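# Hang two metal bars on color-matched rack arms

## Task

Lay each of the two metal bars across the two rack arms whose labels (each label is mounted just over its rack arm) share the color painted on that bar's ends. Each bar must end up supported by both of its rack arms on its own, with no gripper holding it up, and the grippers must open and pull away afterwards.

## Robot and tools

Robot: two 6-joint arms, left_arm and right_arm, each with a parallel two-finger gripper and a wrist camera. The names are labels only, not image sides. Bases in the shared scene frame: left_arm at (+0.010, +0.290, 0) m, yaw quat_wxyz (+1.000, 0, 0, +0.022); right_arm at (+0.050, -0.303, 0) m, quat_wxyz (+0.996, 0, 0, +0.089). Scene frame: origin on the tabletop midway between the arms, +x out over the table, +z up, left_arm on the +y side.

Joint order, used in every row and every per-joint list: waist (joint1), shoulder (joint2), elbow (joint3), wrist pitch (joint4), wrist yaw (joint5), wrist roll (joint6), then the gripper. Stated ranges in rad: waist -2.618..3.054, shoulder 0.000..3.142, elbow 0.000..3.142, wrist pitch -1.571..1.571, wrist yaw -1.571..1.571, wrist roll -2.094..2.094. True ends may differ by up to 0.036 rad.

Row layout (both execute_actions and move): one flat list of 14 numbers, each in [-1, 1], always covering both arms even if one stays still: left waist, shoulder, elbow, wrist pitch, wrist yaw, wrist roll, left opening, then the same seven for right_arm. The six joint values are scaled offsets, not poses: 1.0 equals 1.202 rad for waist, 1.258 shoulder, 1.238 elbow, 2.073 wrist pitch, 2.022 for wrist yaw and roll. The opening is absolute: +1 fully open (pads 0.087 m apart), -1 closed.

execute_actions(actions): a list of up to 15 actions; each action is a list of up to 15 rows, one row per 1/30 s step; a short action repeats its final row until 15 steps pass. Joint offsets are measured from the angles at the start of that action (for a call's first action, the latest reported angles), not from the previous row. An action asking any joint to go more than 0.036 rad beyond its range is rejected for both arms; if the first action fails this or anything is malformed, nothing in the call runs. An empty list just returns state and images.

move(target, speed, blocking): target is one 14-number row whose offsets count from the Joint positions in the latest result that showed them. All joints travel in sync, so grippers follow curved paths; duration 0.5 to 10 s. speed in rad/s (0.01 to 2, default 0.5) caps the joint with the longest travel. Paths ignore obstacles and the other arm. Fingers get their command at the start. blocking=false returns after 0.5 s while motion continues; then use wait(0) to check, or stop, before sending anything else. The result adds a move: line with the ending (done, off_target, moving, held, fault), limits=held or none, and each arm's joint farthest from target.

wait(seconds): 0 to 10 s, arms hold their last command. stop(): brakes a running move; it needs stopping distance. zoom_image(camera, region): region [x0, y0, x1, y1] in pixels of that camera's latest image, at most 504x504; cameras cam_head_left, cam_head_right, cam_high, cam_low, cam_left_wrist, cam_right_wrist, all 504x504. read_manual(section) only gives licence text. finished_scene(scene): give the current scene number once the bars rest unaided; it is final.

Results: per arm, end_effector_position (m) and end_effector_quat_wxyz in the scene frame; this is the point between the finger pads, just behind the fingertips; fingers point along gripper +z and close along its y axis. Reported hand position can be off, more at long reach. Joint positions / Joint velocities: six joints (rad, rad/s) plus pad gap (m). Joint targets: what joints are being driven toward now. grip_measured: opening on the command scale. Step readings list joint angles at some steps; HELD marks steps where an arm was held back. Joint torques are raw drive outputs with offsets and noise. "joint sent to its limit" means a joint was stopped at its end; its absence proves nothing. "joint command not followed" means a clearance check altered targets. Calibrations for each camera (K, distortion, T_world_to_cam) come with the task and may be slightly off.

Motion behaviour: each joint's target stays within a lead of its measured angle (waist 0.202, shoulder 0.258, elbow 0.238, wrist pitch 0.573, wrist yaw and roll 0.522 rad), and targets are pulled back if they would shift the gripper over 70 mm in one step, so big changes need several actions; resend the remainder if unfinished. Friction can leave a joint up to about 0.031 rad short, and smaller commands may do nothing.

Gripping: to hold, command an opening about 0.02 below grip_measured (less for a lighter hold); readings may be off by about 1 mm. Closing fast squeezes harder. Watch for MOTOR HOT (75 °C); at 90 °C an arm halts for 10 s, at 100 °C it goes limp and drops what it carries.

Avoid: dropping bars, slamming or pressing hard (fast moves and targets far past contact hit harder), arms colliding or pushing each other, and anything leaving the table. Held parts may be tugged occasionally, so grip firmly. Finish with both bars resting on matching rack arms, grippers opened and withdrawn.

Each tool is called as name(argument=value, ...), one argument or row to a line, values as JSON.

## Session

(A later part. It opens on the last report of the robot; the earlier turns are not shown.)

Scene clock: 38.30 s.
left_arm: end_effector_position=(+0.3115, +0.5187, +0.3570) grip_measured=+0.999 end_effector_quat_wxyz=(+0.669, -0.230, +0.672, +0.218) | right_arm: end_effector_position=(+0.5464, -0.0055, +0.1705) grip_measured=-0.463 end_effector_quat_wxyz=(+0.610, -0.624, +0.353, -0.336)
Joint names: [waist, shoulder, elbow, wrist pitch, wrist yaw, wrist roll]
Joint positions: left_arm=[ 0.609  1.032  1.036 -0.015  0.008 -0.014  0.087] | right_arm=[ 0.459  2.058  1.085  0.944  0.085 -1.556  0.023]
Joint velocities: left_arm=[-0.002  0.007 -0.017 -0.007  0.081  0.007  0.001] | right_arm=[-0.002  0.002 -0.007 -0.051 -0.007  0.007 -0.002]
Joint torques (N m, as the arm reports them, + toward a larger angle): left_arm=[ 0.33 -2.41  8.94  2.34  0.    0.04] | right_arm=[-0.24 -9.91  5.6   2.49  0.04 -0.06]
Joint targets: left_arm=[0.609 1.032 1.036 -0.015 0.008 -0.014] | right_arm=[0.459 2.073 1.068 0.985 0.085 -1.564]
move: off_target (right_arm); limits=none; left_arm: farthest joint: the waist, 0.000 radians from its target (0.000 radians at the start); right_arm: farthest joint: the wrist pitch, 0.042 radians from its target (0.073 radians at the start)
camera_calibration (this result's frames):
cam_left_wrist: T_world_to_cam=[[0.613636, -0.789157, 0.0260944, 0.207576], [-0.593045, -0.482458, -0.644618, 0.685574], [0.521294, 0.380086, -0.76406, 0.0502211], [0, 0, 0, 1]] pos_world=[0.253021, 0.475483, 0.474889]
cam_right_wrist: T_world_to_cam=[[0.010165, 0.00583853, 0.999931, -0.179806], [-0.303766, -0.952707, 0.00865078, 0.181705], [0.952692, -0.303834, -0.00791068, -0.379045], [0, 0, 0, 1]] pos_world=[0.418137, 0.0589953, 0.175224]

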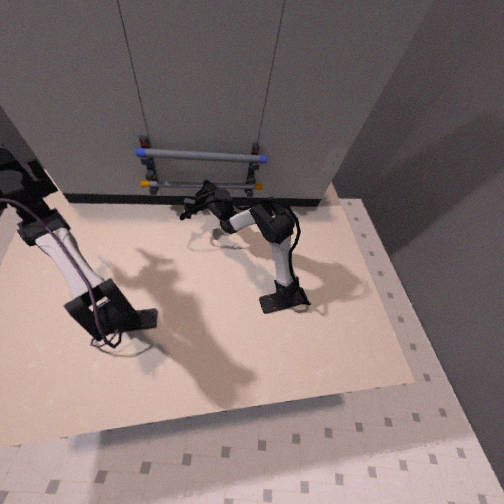

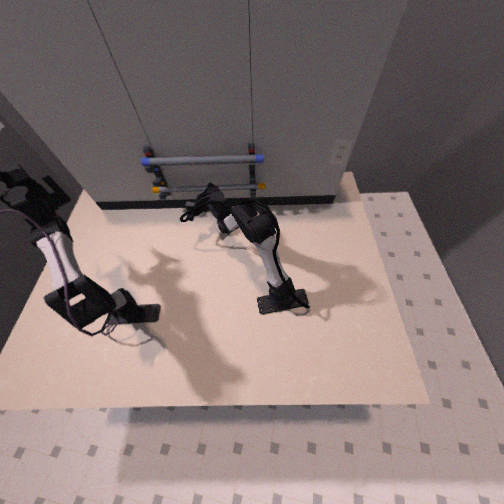

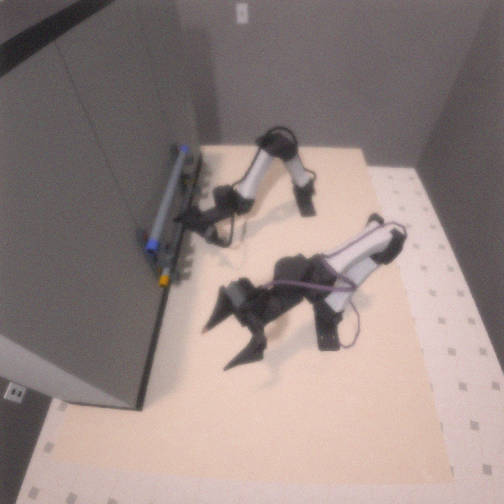

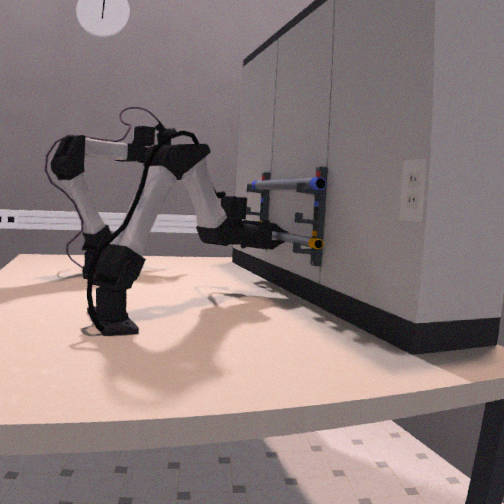

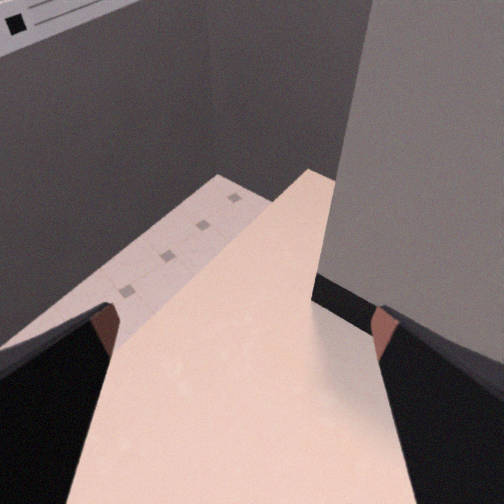

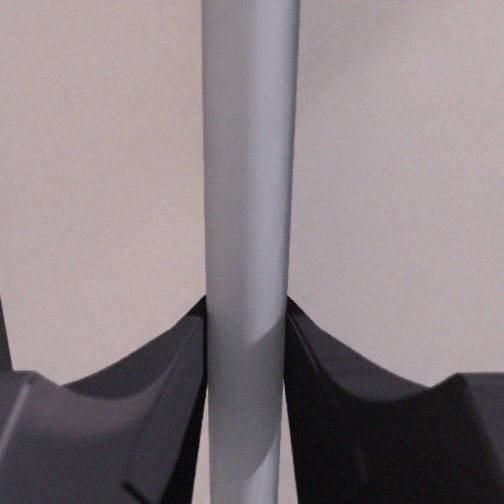

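move(
  target=[0,0,0,0,0,0,1,0,0,0,0,0,0,0.2],
)

move(
  target=[0,0,0,0,0,0,1,0,-0.3,-0.4,0.07,0,0,0.2],
  speed=0.3,
)

move(
  target=[0,0,0,0,0,0,1,0,-0.2,0.29,-0.25,0,0,0.5],
)

Scene clock: 41.17 s.
left_arm: end_effector_position=(+0.3115, +0.5187, +0.3570) grip_measured=+0.999 end_effector_quat_wxyz=(+0.669, -0.230, +0.672, +0.218) | right_arm: end_effector_position=(+0.5465, -0.0055, +0.1707) grip_measured=+0.200 end_effector_quat_wxyz=(+0.611, -0.624, +0.353, -0.336)
Joint names: [waist, shoulder, elbow, wrist pitch, wrist yaw, wrist roll]
Joint positions: left_arm=[ 0.609  1.032  1.036 -0.015  0.008 -0.014  0.087] | right_arm=[ 0.459  2.058  1.085  0.945  0.085 -1.556  0.052]
Joint velocities: left_arm=[-0.002 -0.022 -0.007 -0.037 -0.007 -0.022  0.   ] | right_arm=[ 0.007 -0.002  0.022  0.066 -0.066 -0.037 -0.   ]
Joint torques (N m, as the arm reports them, + toward a larger angle): left_arm=[ 0.34 -2.39  8.91  2.32  0.01  0.03] | right_arm=[ -0.29 -11.13   7.15   2.1    0.05   0.02]
Joint targets: left_arm=[0.609 1.032 1.036 -0.015 0.008 -0.014] | right_arm=[0.459 2.058 1.085 0.944 0.085 -1.557]
move: done; limits=none; left_arm: farthest joint: the waist, 0.000 radians from its target (0.000 radians at the start); right_arm: farthest joint: the wrist pitch, 0.001 radians from its target (0.000 radians at the start)
camera_calibration (this result's frames):
cam_left_wrist: T_world_to_cam=[[0.613636, -0.789157, 0.0260944, 0.207576], [-0.593045, -0.482458, -0.644618, 0.685574], [0.521294, 0.380086, -0.76406, 0.0502211], [0, 0, 0, 1]] pos_world=[0.253021, 0.475483, 0.474889]
cam_right_wrist: T_world_to_cam=[[0.00955162, 0.00538484, 0.99994, -0.179662], [-0.303772, -0.952711, 0.00803219, 0.181817], [0.952697, -0.30383, -0.00746418, -0.379125], [0, 0, 0, 1]] pos_world=[0.418139, 0.0589966, 0.175361]

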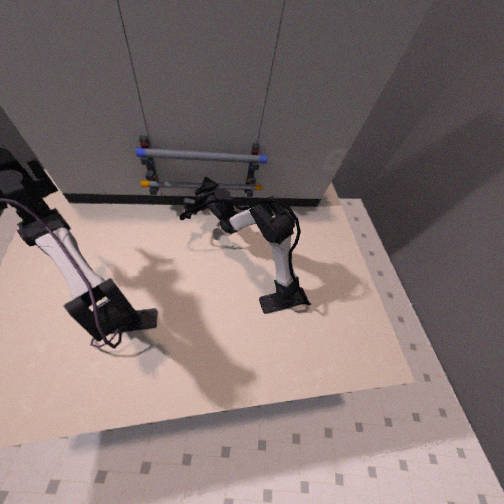

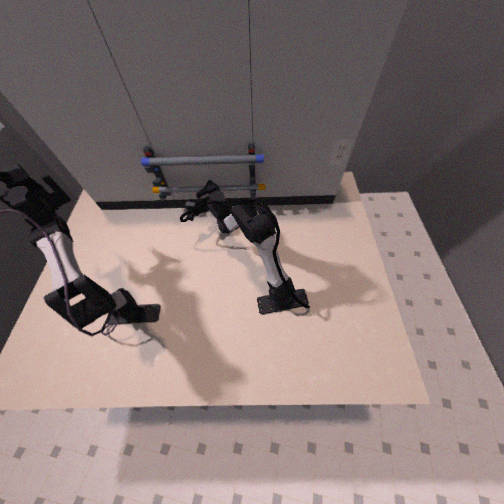

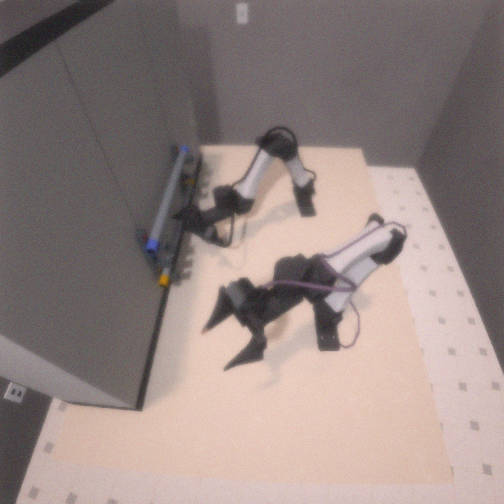

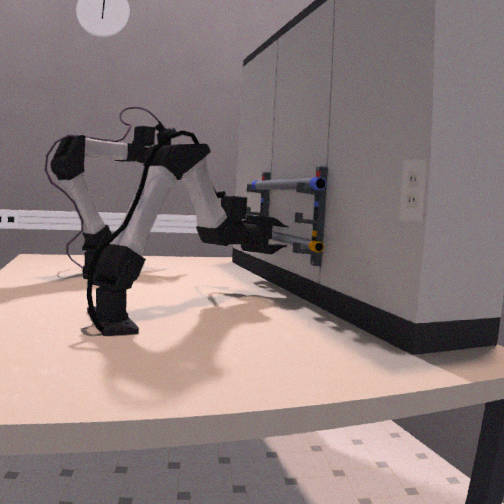

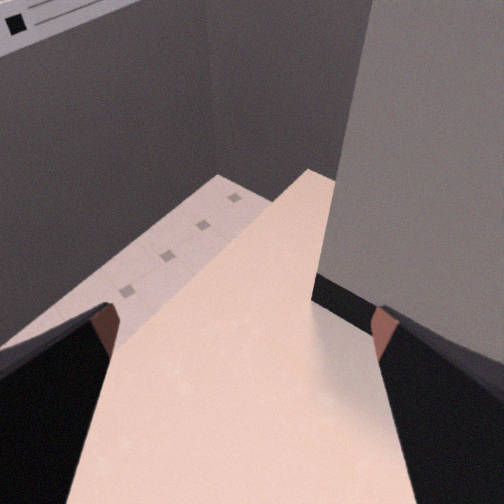

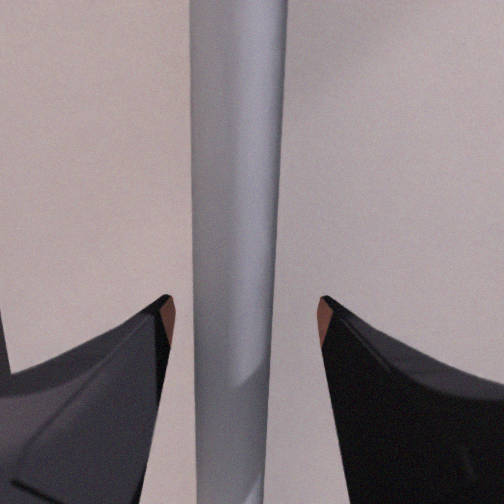

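Scene clock: 43.30 s.
left_arm: end_effector_position=(+0.3115, +0.5187, +0.3570) grip_measured=+0.999 end_effector_quat_wxyz=(+0.669, -0.230, +0.672, +0.218) | right_arm: end_effector_position=(+0.4583, -0.0707, +0.1852) grip_measured=+0.200 end_effector_quat_wxyz=(+0.619, -0.616, +0.350, -0.340)
Joint names: [waist, shoulder, elbow, wrist pitch, wrist yaw, wrist roll]
Joint positions: left_arm=[ 0.609  1.032  1.036 -0.015  0.008 -0.014  0.087] | right_arm=[ 0.459  1.699  0.614  1.082  0.085 -1.556  0.052]
Joint velocities: left_arm=[-0.002 -0.002 -0.022 -0.022 -0.051 -0.007  0.   ] | right_arm=[ 0.002 -0.032  0.002 -0.007 -0.051 -0.081 -0.   ]
Joint torques (N m, as the arm reports them, + toward a larger angle): left_arm=[ 0.3  -2.37  8.94  2.32 -0.01  0.05] | right_arm=[-0.28 -8.69  4.64  2.14  0.04  0.03]
Joint targets: left_arm=[0.609 1.032 1.036 -0.015 0.008 -0.014] | right_arm=[0.459 1.680 0.590 1.090 0.085 -1.556]
move: off_target (right_arm); limits=none; left_arm: farthest joint: the waist, 0.000 radians from its target (0.000 radians at the start); right_arm: farthest joint: the elbow, 0.024 radians from its target (0.495 radians at the start)
camera_calibration (this result's frames):
cam_left_wrist: T_world_to_cam=[[0.613636, -0.789157, 0.0260944, 0.207576], [-0.593045, -0.482458, -0.644618, 0.685574], [0.521294, 0.380086, -0.76406, 0.0502211], [0, 0, 0, 1]] pos_world=[0.253021, 0.475483, 0.474889]
cam_right_wrist: T_world_to_cam=[[-0.0100759, -0.0091339, 0.999908, -0.184978], [-0.303735, -0.952684, -0.0117632, 0.0964391], [0.952703, -0.303825, 0.00682485, -0.317488], [0, 0, 0, 1]] pos_world=[0.3299, -0.00627458, 0.188262]

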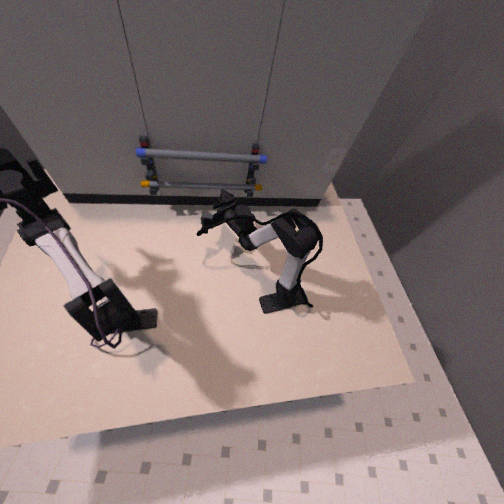

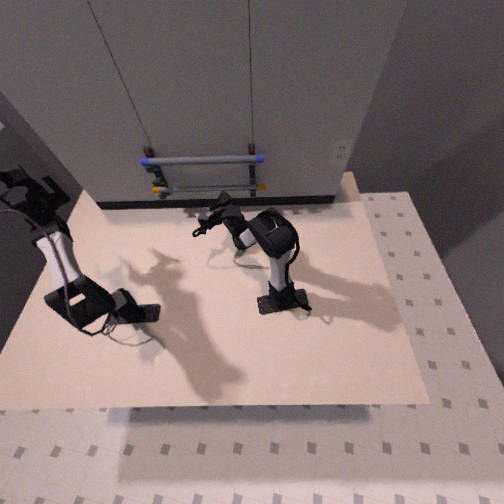

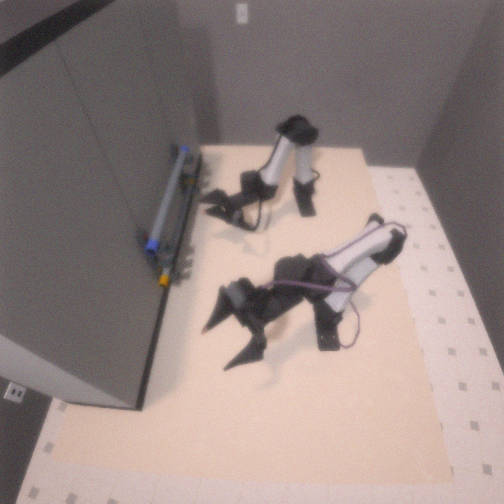

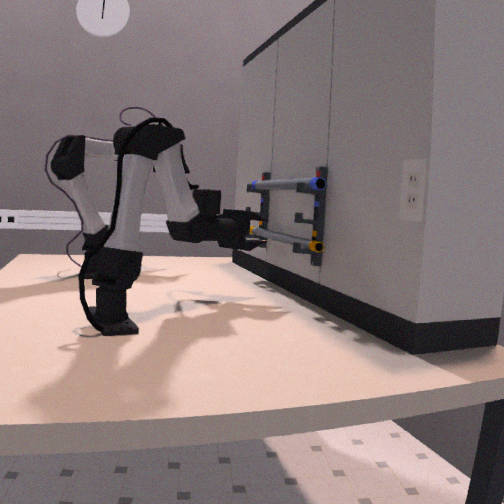

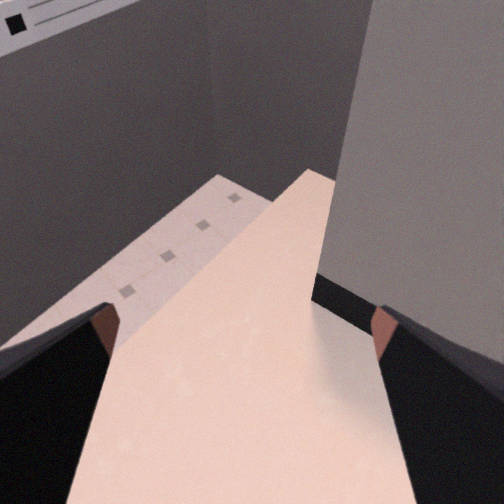

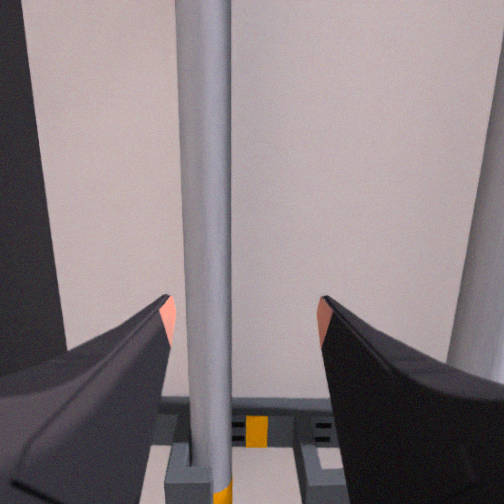

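Scene clock: 45.17 s.
left_arm: end_effector_position=(+0.3115, +0.5187, +0.3570) grip_measured=+0.999 end_effector_quat_wxyz=(+0.669, -0.230, +0.672, +0.218) | right_arm: end_effector_position=(+0.4681, -0.0634, +0.3310) grip_measured=+0.500 end_effector_quat_wxyz=(+0.646, -0.587, +0.337, -0.352)
Joint names: [waist, shoulder, elbow, wrist pitch, wrist yaw, wrist roll]
Joint positions: left_arm=[ 0.609  1.032  1.036 -0.015  0.008 -0.014  0.087] | right_arm=[ 0.459  1.459  0.959  0.584  0.085 -1.556  0.066]
Joint velocities: left_arm=[-0.012  0.022 -0.002  0.051 -0.051  0.007  0.001] | right_arm=[ 0.002  0.007  0.002 -0.11  -0.007 -0.022 -0.   ]
Joint torques (N m, as the arm reports them, + toward a larger angle): left_arm=[ 0.3  -2.41  8.96  2.31  0.02  0.04] | right_arm=[-0.38 -7.55  9.5   1.81  0.07  0.02]
Joint targets: left_arm=[0.609 1.032 1.036 -0.015 0.008 -0.014] | right_arm=[0.459 1.448 0.973 0.563 0.085 -1.556]
move: done; limits=none; left_arm: farthest joint: the waist, 0.000 radians from its target (0.000 radians at the start); right_arm: farthest joint: the wrist pitch, 0.020 radians from its target (0.518 radians at the start)
camera_calibration (this result's frames):
cam_left_wrist: T_world_to_cam=[[0.613636, -0.789157, 0.0260944, 0.207576], [-0.593045, -0.482458, -0.644618, 0.685574], [0.521294, 0.380086, -0.76406, 0.0502211], [0, 0, 0, 1]] pos_world=[0.253021, 0.475483, 0.474889]
cam_right_wrist: T_world_to_cam=[[-0.0801702, -0.0609836, 0.994914, -0.299435], [-0.300424, -0.950235, -0.0824532, 0.130091], [0.95043, -0.305507, 0.0578596, -0.341588], [0, 0, 0, 1]] pos_world=[0.339732, 0.000998573, 0.328403]

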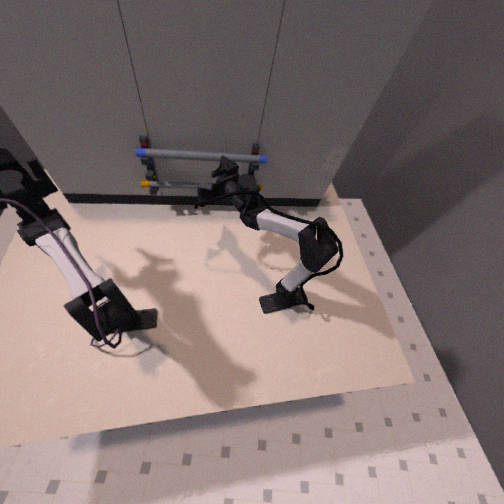

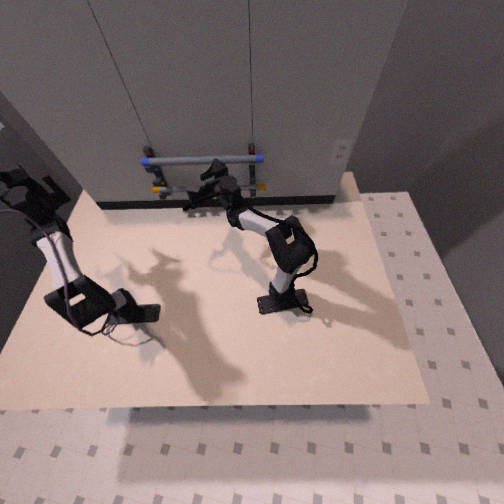

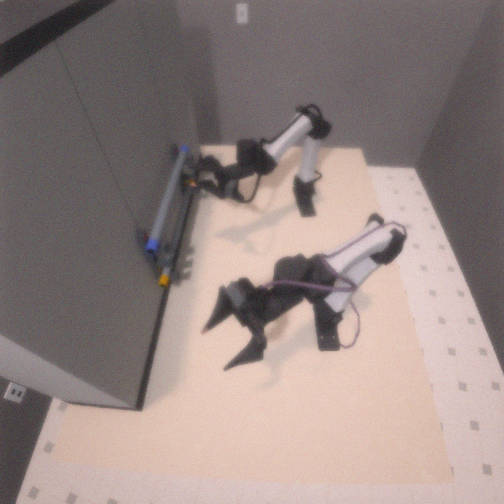

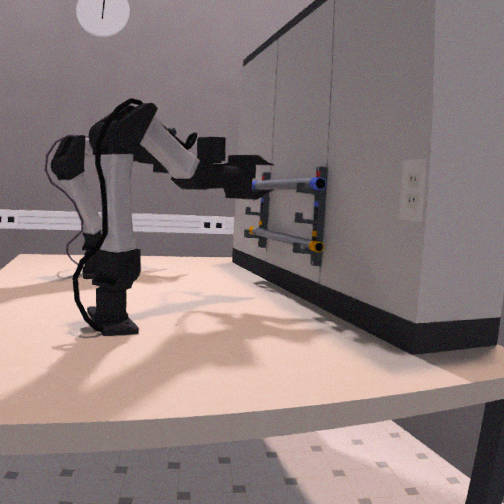

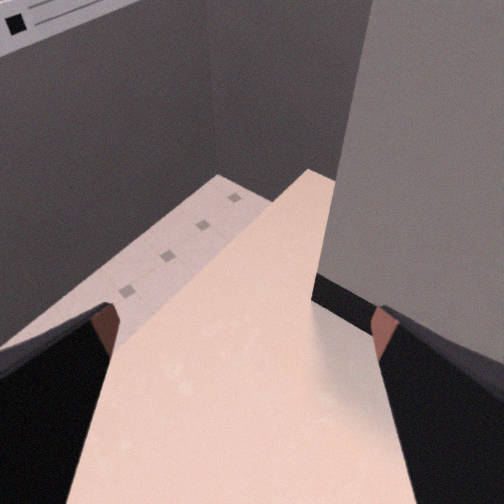

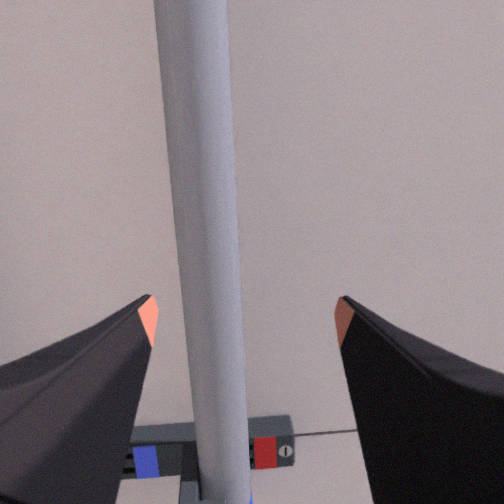

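move(
  target=[0,0,0,0,0,0,1,0,0,0,-0.05,0,-0.008,0.8],
)

move(
  target=[0,0,0,0,0,0,1,0,0.295,0.335,-0.03,0,0,0.8],
  speed=0.3,
)

Scene clock: 47.33 s.
left_arm: end_effector_position=(+0.3115, +0.5187, +0.3570) grip_measured=+0.999 end_effector_quat_wxyz=(+0.669, -0.230, +0.672, +0.218) | right_arm: end_effector_position=(+0.4688, -0.0629, +0.3110) grip_measured=+0.800 end_effector_quat_wxyz=(+0.618, -0.616, +0.346, -0.343)
Joint names: [waist, shoulder, elbow, wrist pitch, wrist yaw, wrist roll]
Joint positions: left_arm=[ 0.609  1.032  1.036 -0.015  0.008 -0.014  0.087] | right_arm=[ 0.459  1.459  0.959  0.501  0.085 -1.566  0.079]
Joint velocities: left_arm=[ 0.012  0.002 -0.002 -0.007  0.007 -0.051 -0.001] | right_arm=[ 0.002  0.007  0.012 -0.007 -0.022 -0.007  0.001]
Joint torques (N m, as the arm reports them, + toward a larger angle): left_arm=[ 0.28 -2.39  8.96  2.31 -0.01  0.03] | right_arm=[-0.28 -6.69  8.4   1.83  0.05 -0.04]
Joint targets: left_arm=[0.609 1.032 1.036 -0.015 0.008 -0.014] | right_arm=[0.459 1.459 0.959 0.480 0.085 -1.572]
move: done; limits=none; left_arm: farthest joint: the waist, 0.000 radians from its target (0.000 radians at the start); right_arm: farthest joint: the wrist pitch, 0.020 radians from its target (0.103 radians at the start)
camera_calibration (this result's frames):
cam_left_wrist: T_world_to_cam=[[0.613636, -0.789157, 0.0260944, 0.207576], [-0.593045, -0.482458, -0.644618, 0.685574], [0.521294, 0.380086, -0.76406, 0.0502211], [0, 0, 0, 1]] pos_world=[0.253021, 0.475483, 0.474889]
cam_right_wrist: T_world_to_cam=[[-0.0186507, -0.00318588, 0.999821, -0.306215], [-0.303634, -0.952749, -0.00869989, 0.107502], [0.952606, -0.303742, 0.0168021, -0.329047], [0, 0, 0, 1]] pos_world=[0.340382, 0.00150195, 0.312624]

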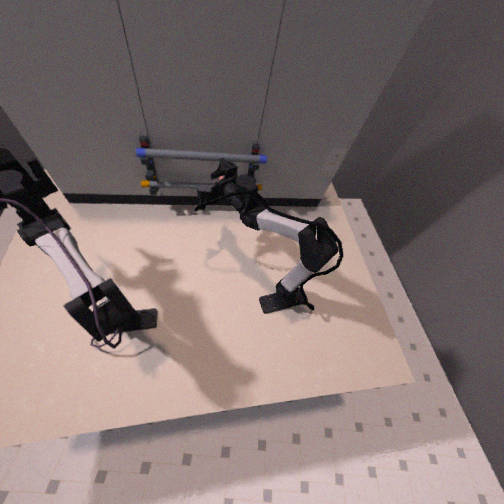

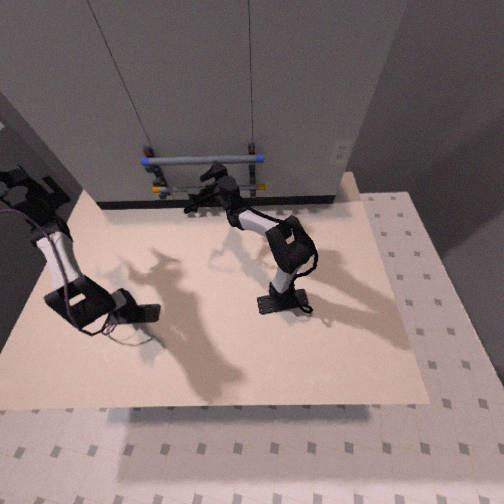

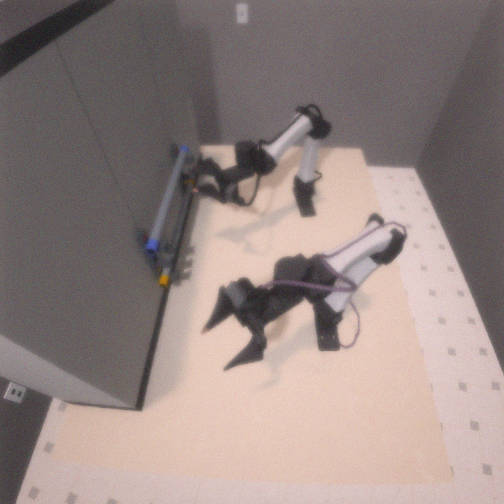

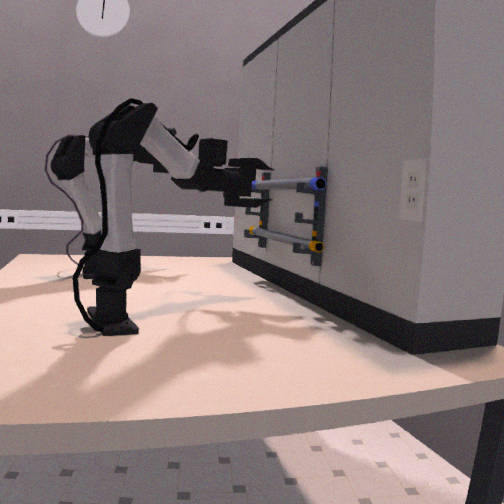

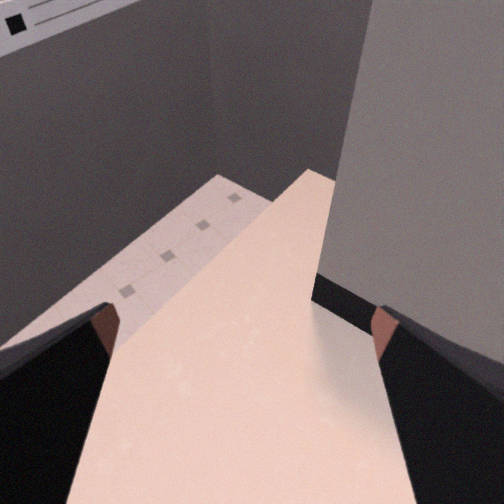

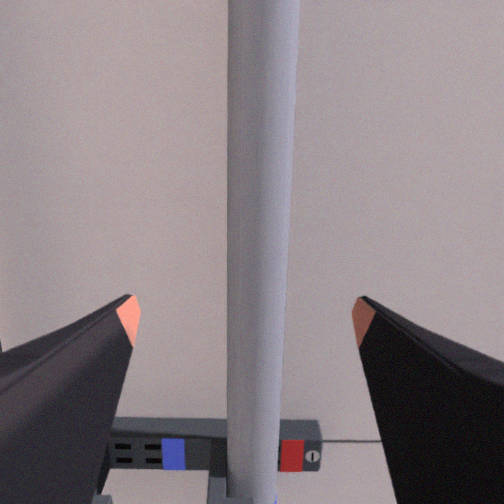

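Scene clock: 49.17 s.
left_arm: end_effector_position=(+0.3115, +0.5187, +0.3570) grip_measured=+0.999 end_effector_quat_wxyz=(+0.669, -0.230, +0.672, +0.218) | right_arm: end_effector_position=(+0.5442, -0.0072, +0.3176) grip_measured=+0.800 end_effector_quat_wxyz=(+0.619, -0.615, +0.346, -0.344)
Joint names: [waist, shoulder, elbow, wrist pitch, wrist yaw, wrist roll]
Joint positions: left_arm=[ 0.609  1.032  1.036 -0.015  0.008 -0.014  0.087] | right_arm=[ 0.459  1.806  1.352  0.458  0.085 -1.566  0.079]
Joint velocities: left_arm=[-0.007  0.007 -0.007 -0.066  0.022  0.051 -0.001] | right_arm=[ 0.007 -0.007 -0.022  0.051  0.022 -0.007 -0.   ]
Joint torques (N m, as the arm reports them, + toward a larger angle): left_arm=[ 0.31 -2.37  8.99  2.31  0.01  0.03] | right_arm=[-0.21 -8.37 10.31  1.87  0.06  0.05]
Joint targets: left_arm=[0.609 1.032 1.036 -0.015 0.008 -0.014] | right_arm=[0.459 1.830 1.374 0.439 0.085 -1.566]
move: off_target (right_arm); limits=none; left_arm: farthest joint: the waist, 0.000 radians from its target (0.000 radians at the start); right_arm: farthest joint: the shoulder, 0.024 radians from its target (0.371 radians at the start)
camera_calibration (this result's frames):
cam_left_wrist: T_world_to_cam=[[0.613636, -0.789157, 0.0260944, 0.207576], [-0.593045, -0.482458, -0.644618, 0.685574], [0.521294, 0.380086, -0.76406, 0.0502211], [0, 0, 0, 1]] pos_world=[0.253021, 0.475483, 0.474889]
cam_right_wrist: T_world_to_cam=[[-0.0214103, -0.00522721, 0.999757, -0.309646], [-0.303606, -0.952729, -0.0114832, 0.184423], [0.952557, -0.303778, 0.0188112, -0.384626], [0, 0, 0, 1]] pos_world=[0.415741, 0.0572459, 0.318924]

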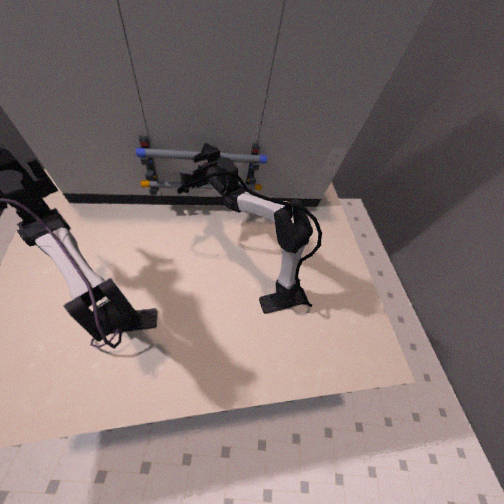

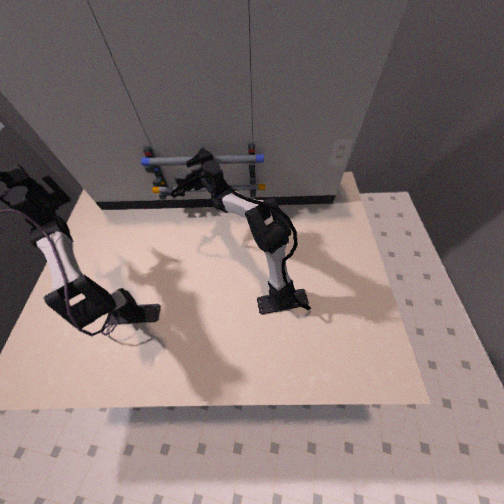

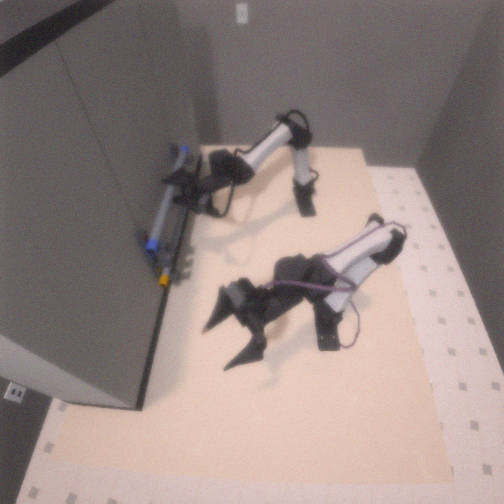

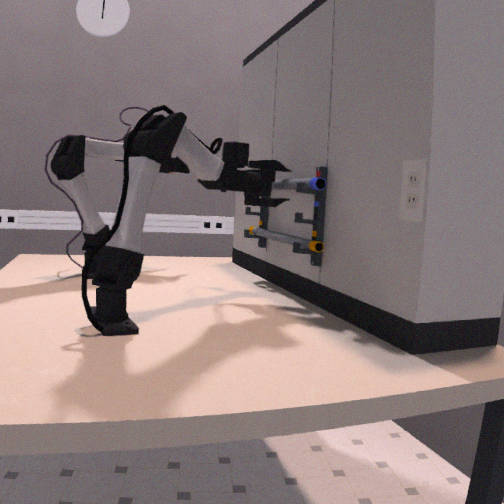

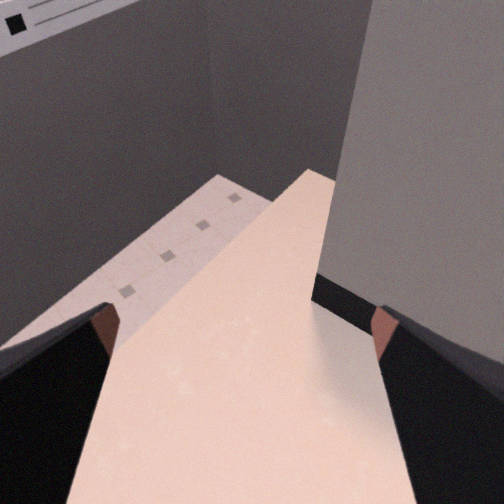

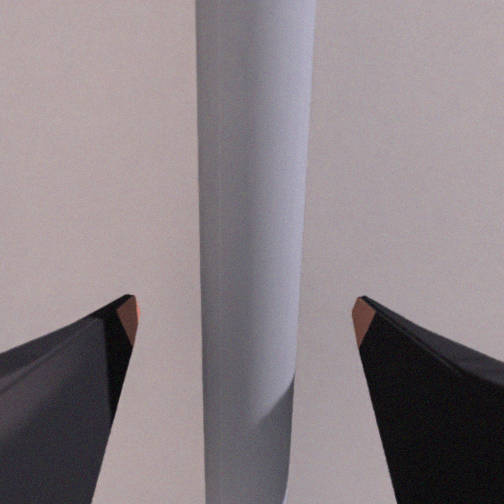

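move(
  target=[0,0,0,0,0,0,1,0,0,0,0,0,0,-0.45],
)

move(
  target=[0,0,0,0,0,0,1,0,-0.1,0.09,-0.055,0,0,-0.45],
  speed=0.12,
)

Scene clock: 51.20 s.
left_arm: end_effector_position=(+0.3115, +0.5187, +0.3570) grip_measured=+0.999 end_effector_quat_wxyz=(+0.669, -0.230, +0.672, +0.218) | right_arm: end_effector_position=(+0.5442, -0.0072, +0.3184) grip_measured=-0.356 end_effector_quat_wxyz=(+0.620, -0.614, +0.345, -0.345)
Joint names: [waist, shoulder, elbow, wrist pitch, wrist yaw, wrist roll]
Joint positions: left_arm=[ 0.609  1.032  1.036 -0.015  0.008 -0.014  0.087] | right_arm=[ 0.459  1.806  1.352  0.461  0.085 -1.567  0.028]
Joint velocities: left_arm=[-0.002  0.032  0.022  0.037 -0.051 -0.037 -0.001] | right_arm=[-0.017  0.002  0.007  0.051  0.051  0.051 -0.001]
Joint torques (N m, as the arm reports them, + toward a larger angle): left_arm=[ 0.29 -2.35  8.93  2.31 -0.01  0.04] | right_arm=[ -0.3  -10.11   8.56   2.03   0.04   0.03]
Joint targets: left_arm=[0.609 1.032 1.036 -0.015 0.008 -0.014] | right_arm=[0.459 1.806 1.352 0.458 0.085 -1.566]
move: done; limits=none; left_arm: farthest joint: the waist, 0.000 radians from its target (0.000 radians at the start); right_arm: farthest joint: the wrist pitch, 0.003 radians from its target (0.000 radians at the start)
camera_calibration (this result's frames):
cam_left_wrist: T_world_to_cam=[[0.613636, -0.789157, 0.0260944, 0.207576], [-0.593045, -0.482458, -0.644618, 0.685574], [0.521294, 0.380086, -0.76406, 0.0502211], [0, 0, 0, 1]] pos_world=[0.253021, 0.475483, 0.474889]
cam_right_wrist: T_world_to_cam=[[-0.0243698, -0.00694364, 0.999679, -0.308881], [-0.30357, -0.952706, -0.0140177, 0.185218], [0.952497, -0.303814, 0.0211094, -0.38534], [0, 0, 0, 1]] pos_world=[0.415734, 0.0572414, 0.319512]

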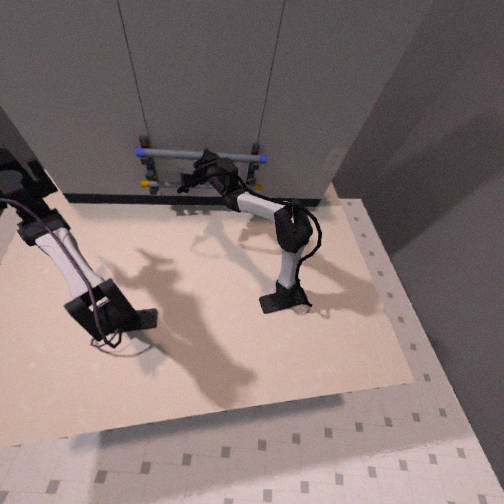

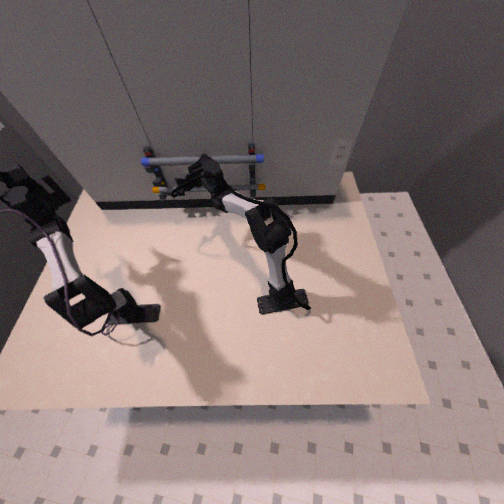

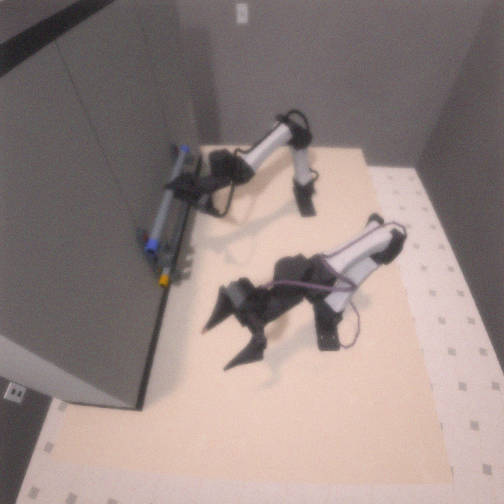

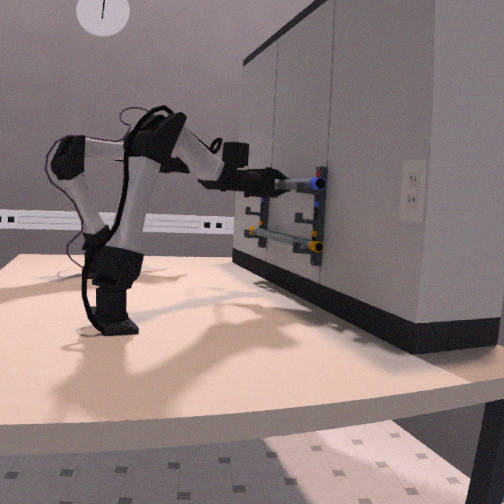

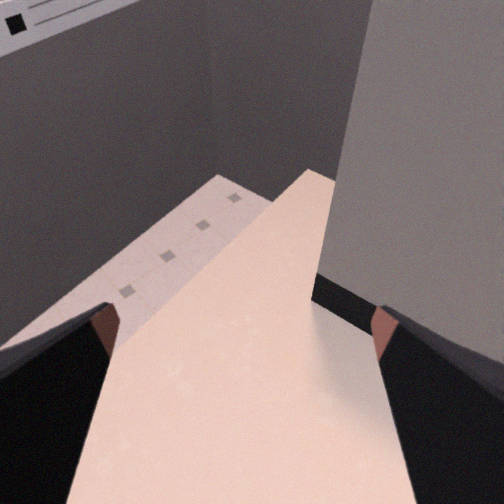

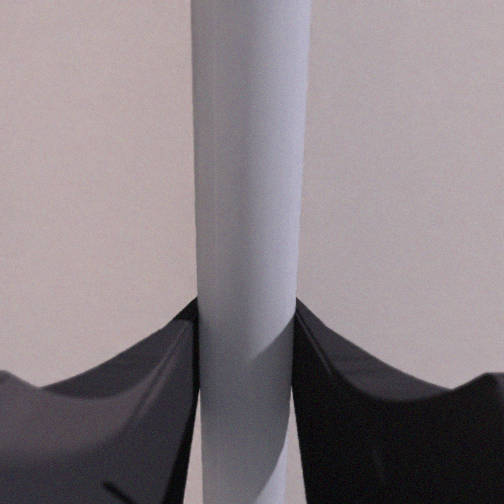

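Scene clock: 52.73 s.
left_arm: end_effector_position=(+0.3115, +0.5187, +0.3570) grip_measured=+0.999 end_effector_quat_wxyz=(+0.669, -0.230, +0.672, +0.218) | right_arm: end_effector_position=(+0.5341, -0.0144, +0.3252) grip_measured=-0.345 end_effector_quat_wxyz=(+0.593, -0.640, +0.369, -0.320)
Joint names: [waist, shoulder, elbow, wrist pitch, wrist yaw, wrist roll]
Joint positions: left_arm=[ 0.609  1.032  1.036 -0.015  0.008 -0.014  0.087] | right_arm=[ 0.459  1.745  1.409  0.244  0.084 -1.534  0.029]
Joint velocities: left_arm=[-0.002  0.002 -0.002 -0.007  0.022 -0.022 -0.001] | right_arm=[-0.002  0.002  0.002 -0.022 -0.037 -0.022  0.001]
Joint torques (N m, as the arm reports them, + toward a larger angle): left_arm=[ 0.31 -2.33  9.04  2.32  0.    0.05] | right_arm=[ -0.29 -14.05  12.77   3.06   0.06  -0.33]
Joint targets: left_arm=[0.609 1.032 1.036 -0.015 0.008 -0.014] | right_arm=[0.459 1.685 1.460 0.340 0.085 -1.564]
move: off_target (right_arm); limits=none; left_arm: farthest joint: the waist, 0.000 radians from its target (0.000 radians at the start); right_arm: farthest joint: the wrist pitch, 0.103 radians from its target (0.114 radians at the start)
camera_calibration (this result's frames):
cam_left_wrist: T_world_to_cam=[[0.613636, -0.789157, 0.0260944, 0.207576], [-0.593045, -0.482458, -0.644618, 0.685574], [0.521294, 0.380086, -0.76406, 0.0502211], [0, 0, 0, 1]] pos_world=[0.253021, 0.475483, 0.474889]
cam_right_wrist: T_world_to_cam=[[0.072628, 0.0246101, 0.997055, -0.366475], [-0.302614, -0.952025, 0.0455417, 0.155538], [0.950342, -0.30503, -0.0616963, -0.350076], [0, 0, 0, 1]] pos_world=[0.406376, 0.0503109, 0.336714]

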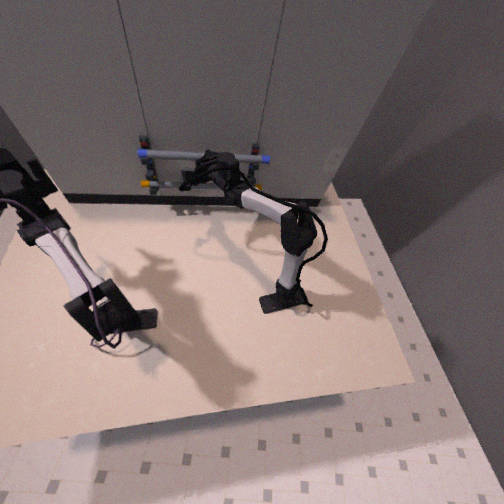

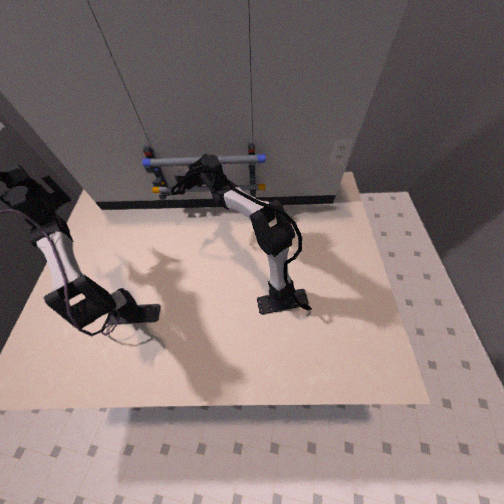

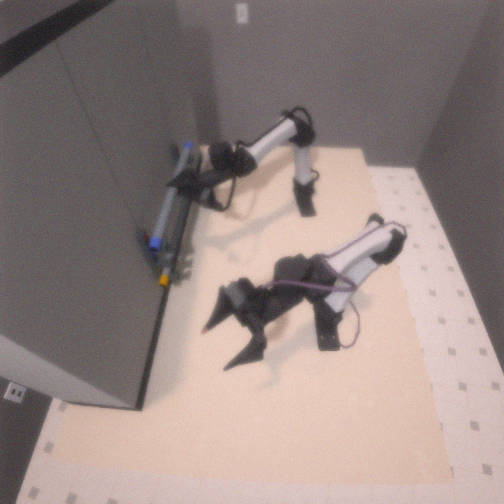

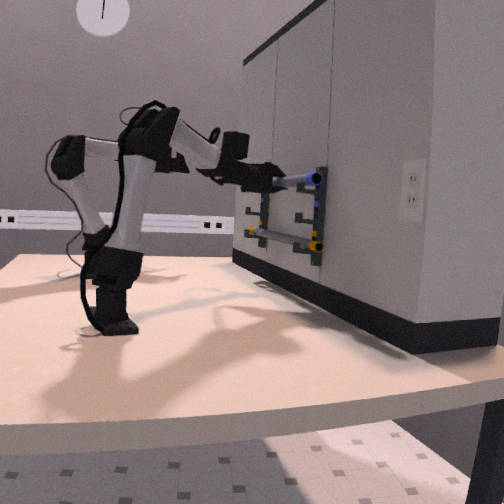

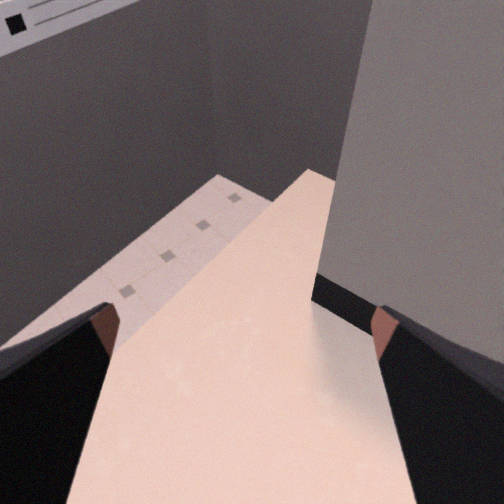

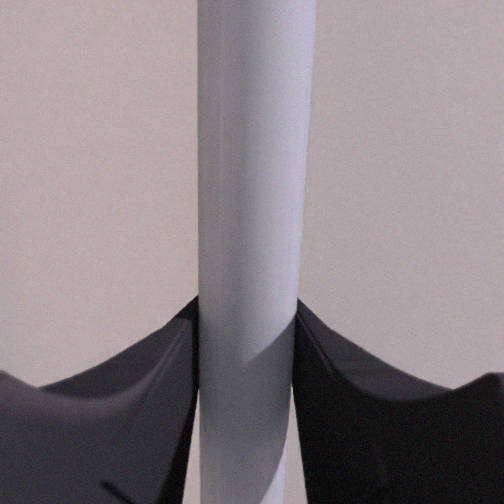

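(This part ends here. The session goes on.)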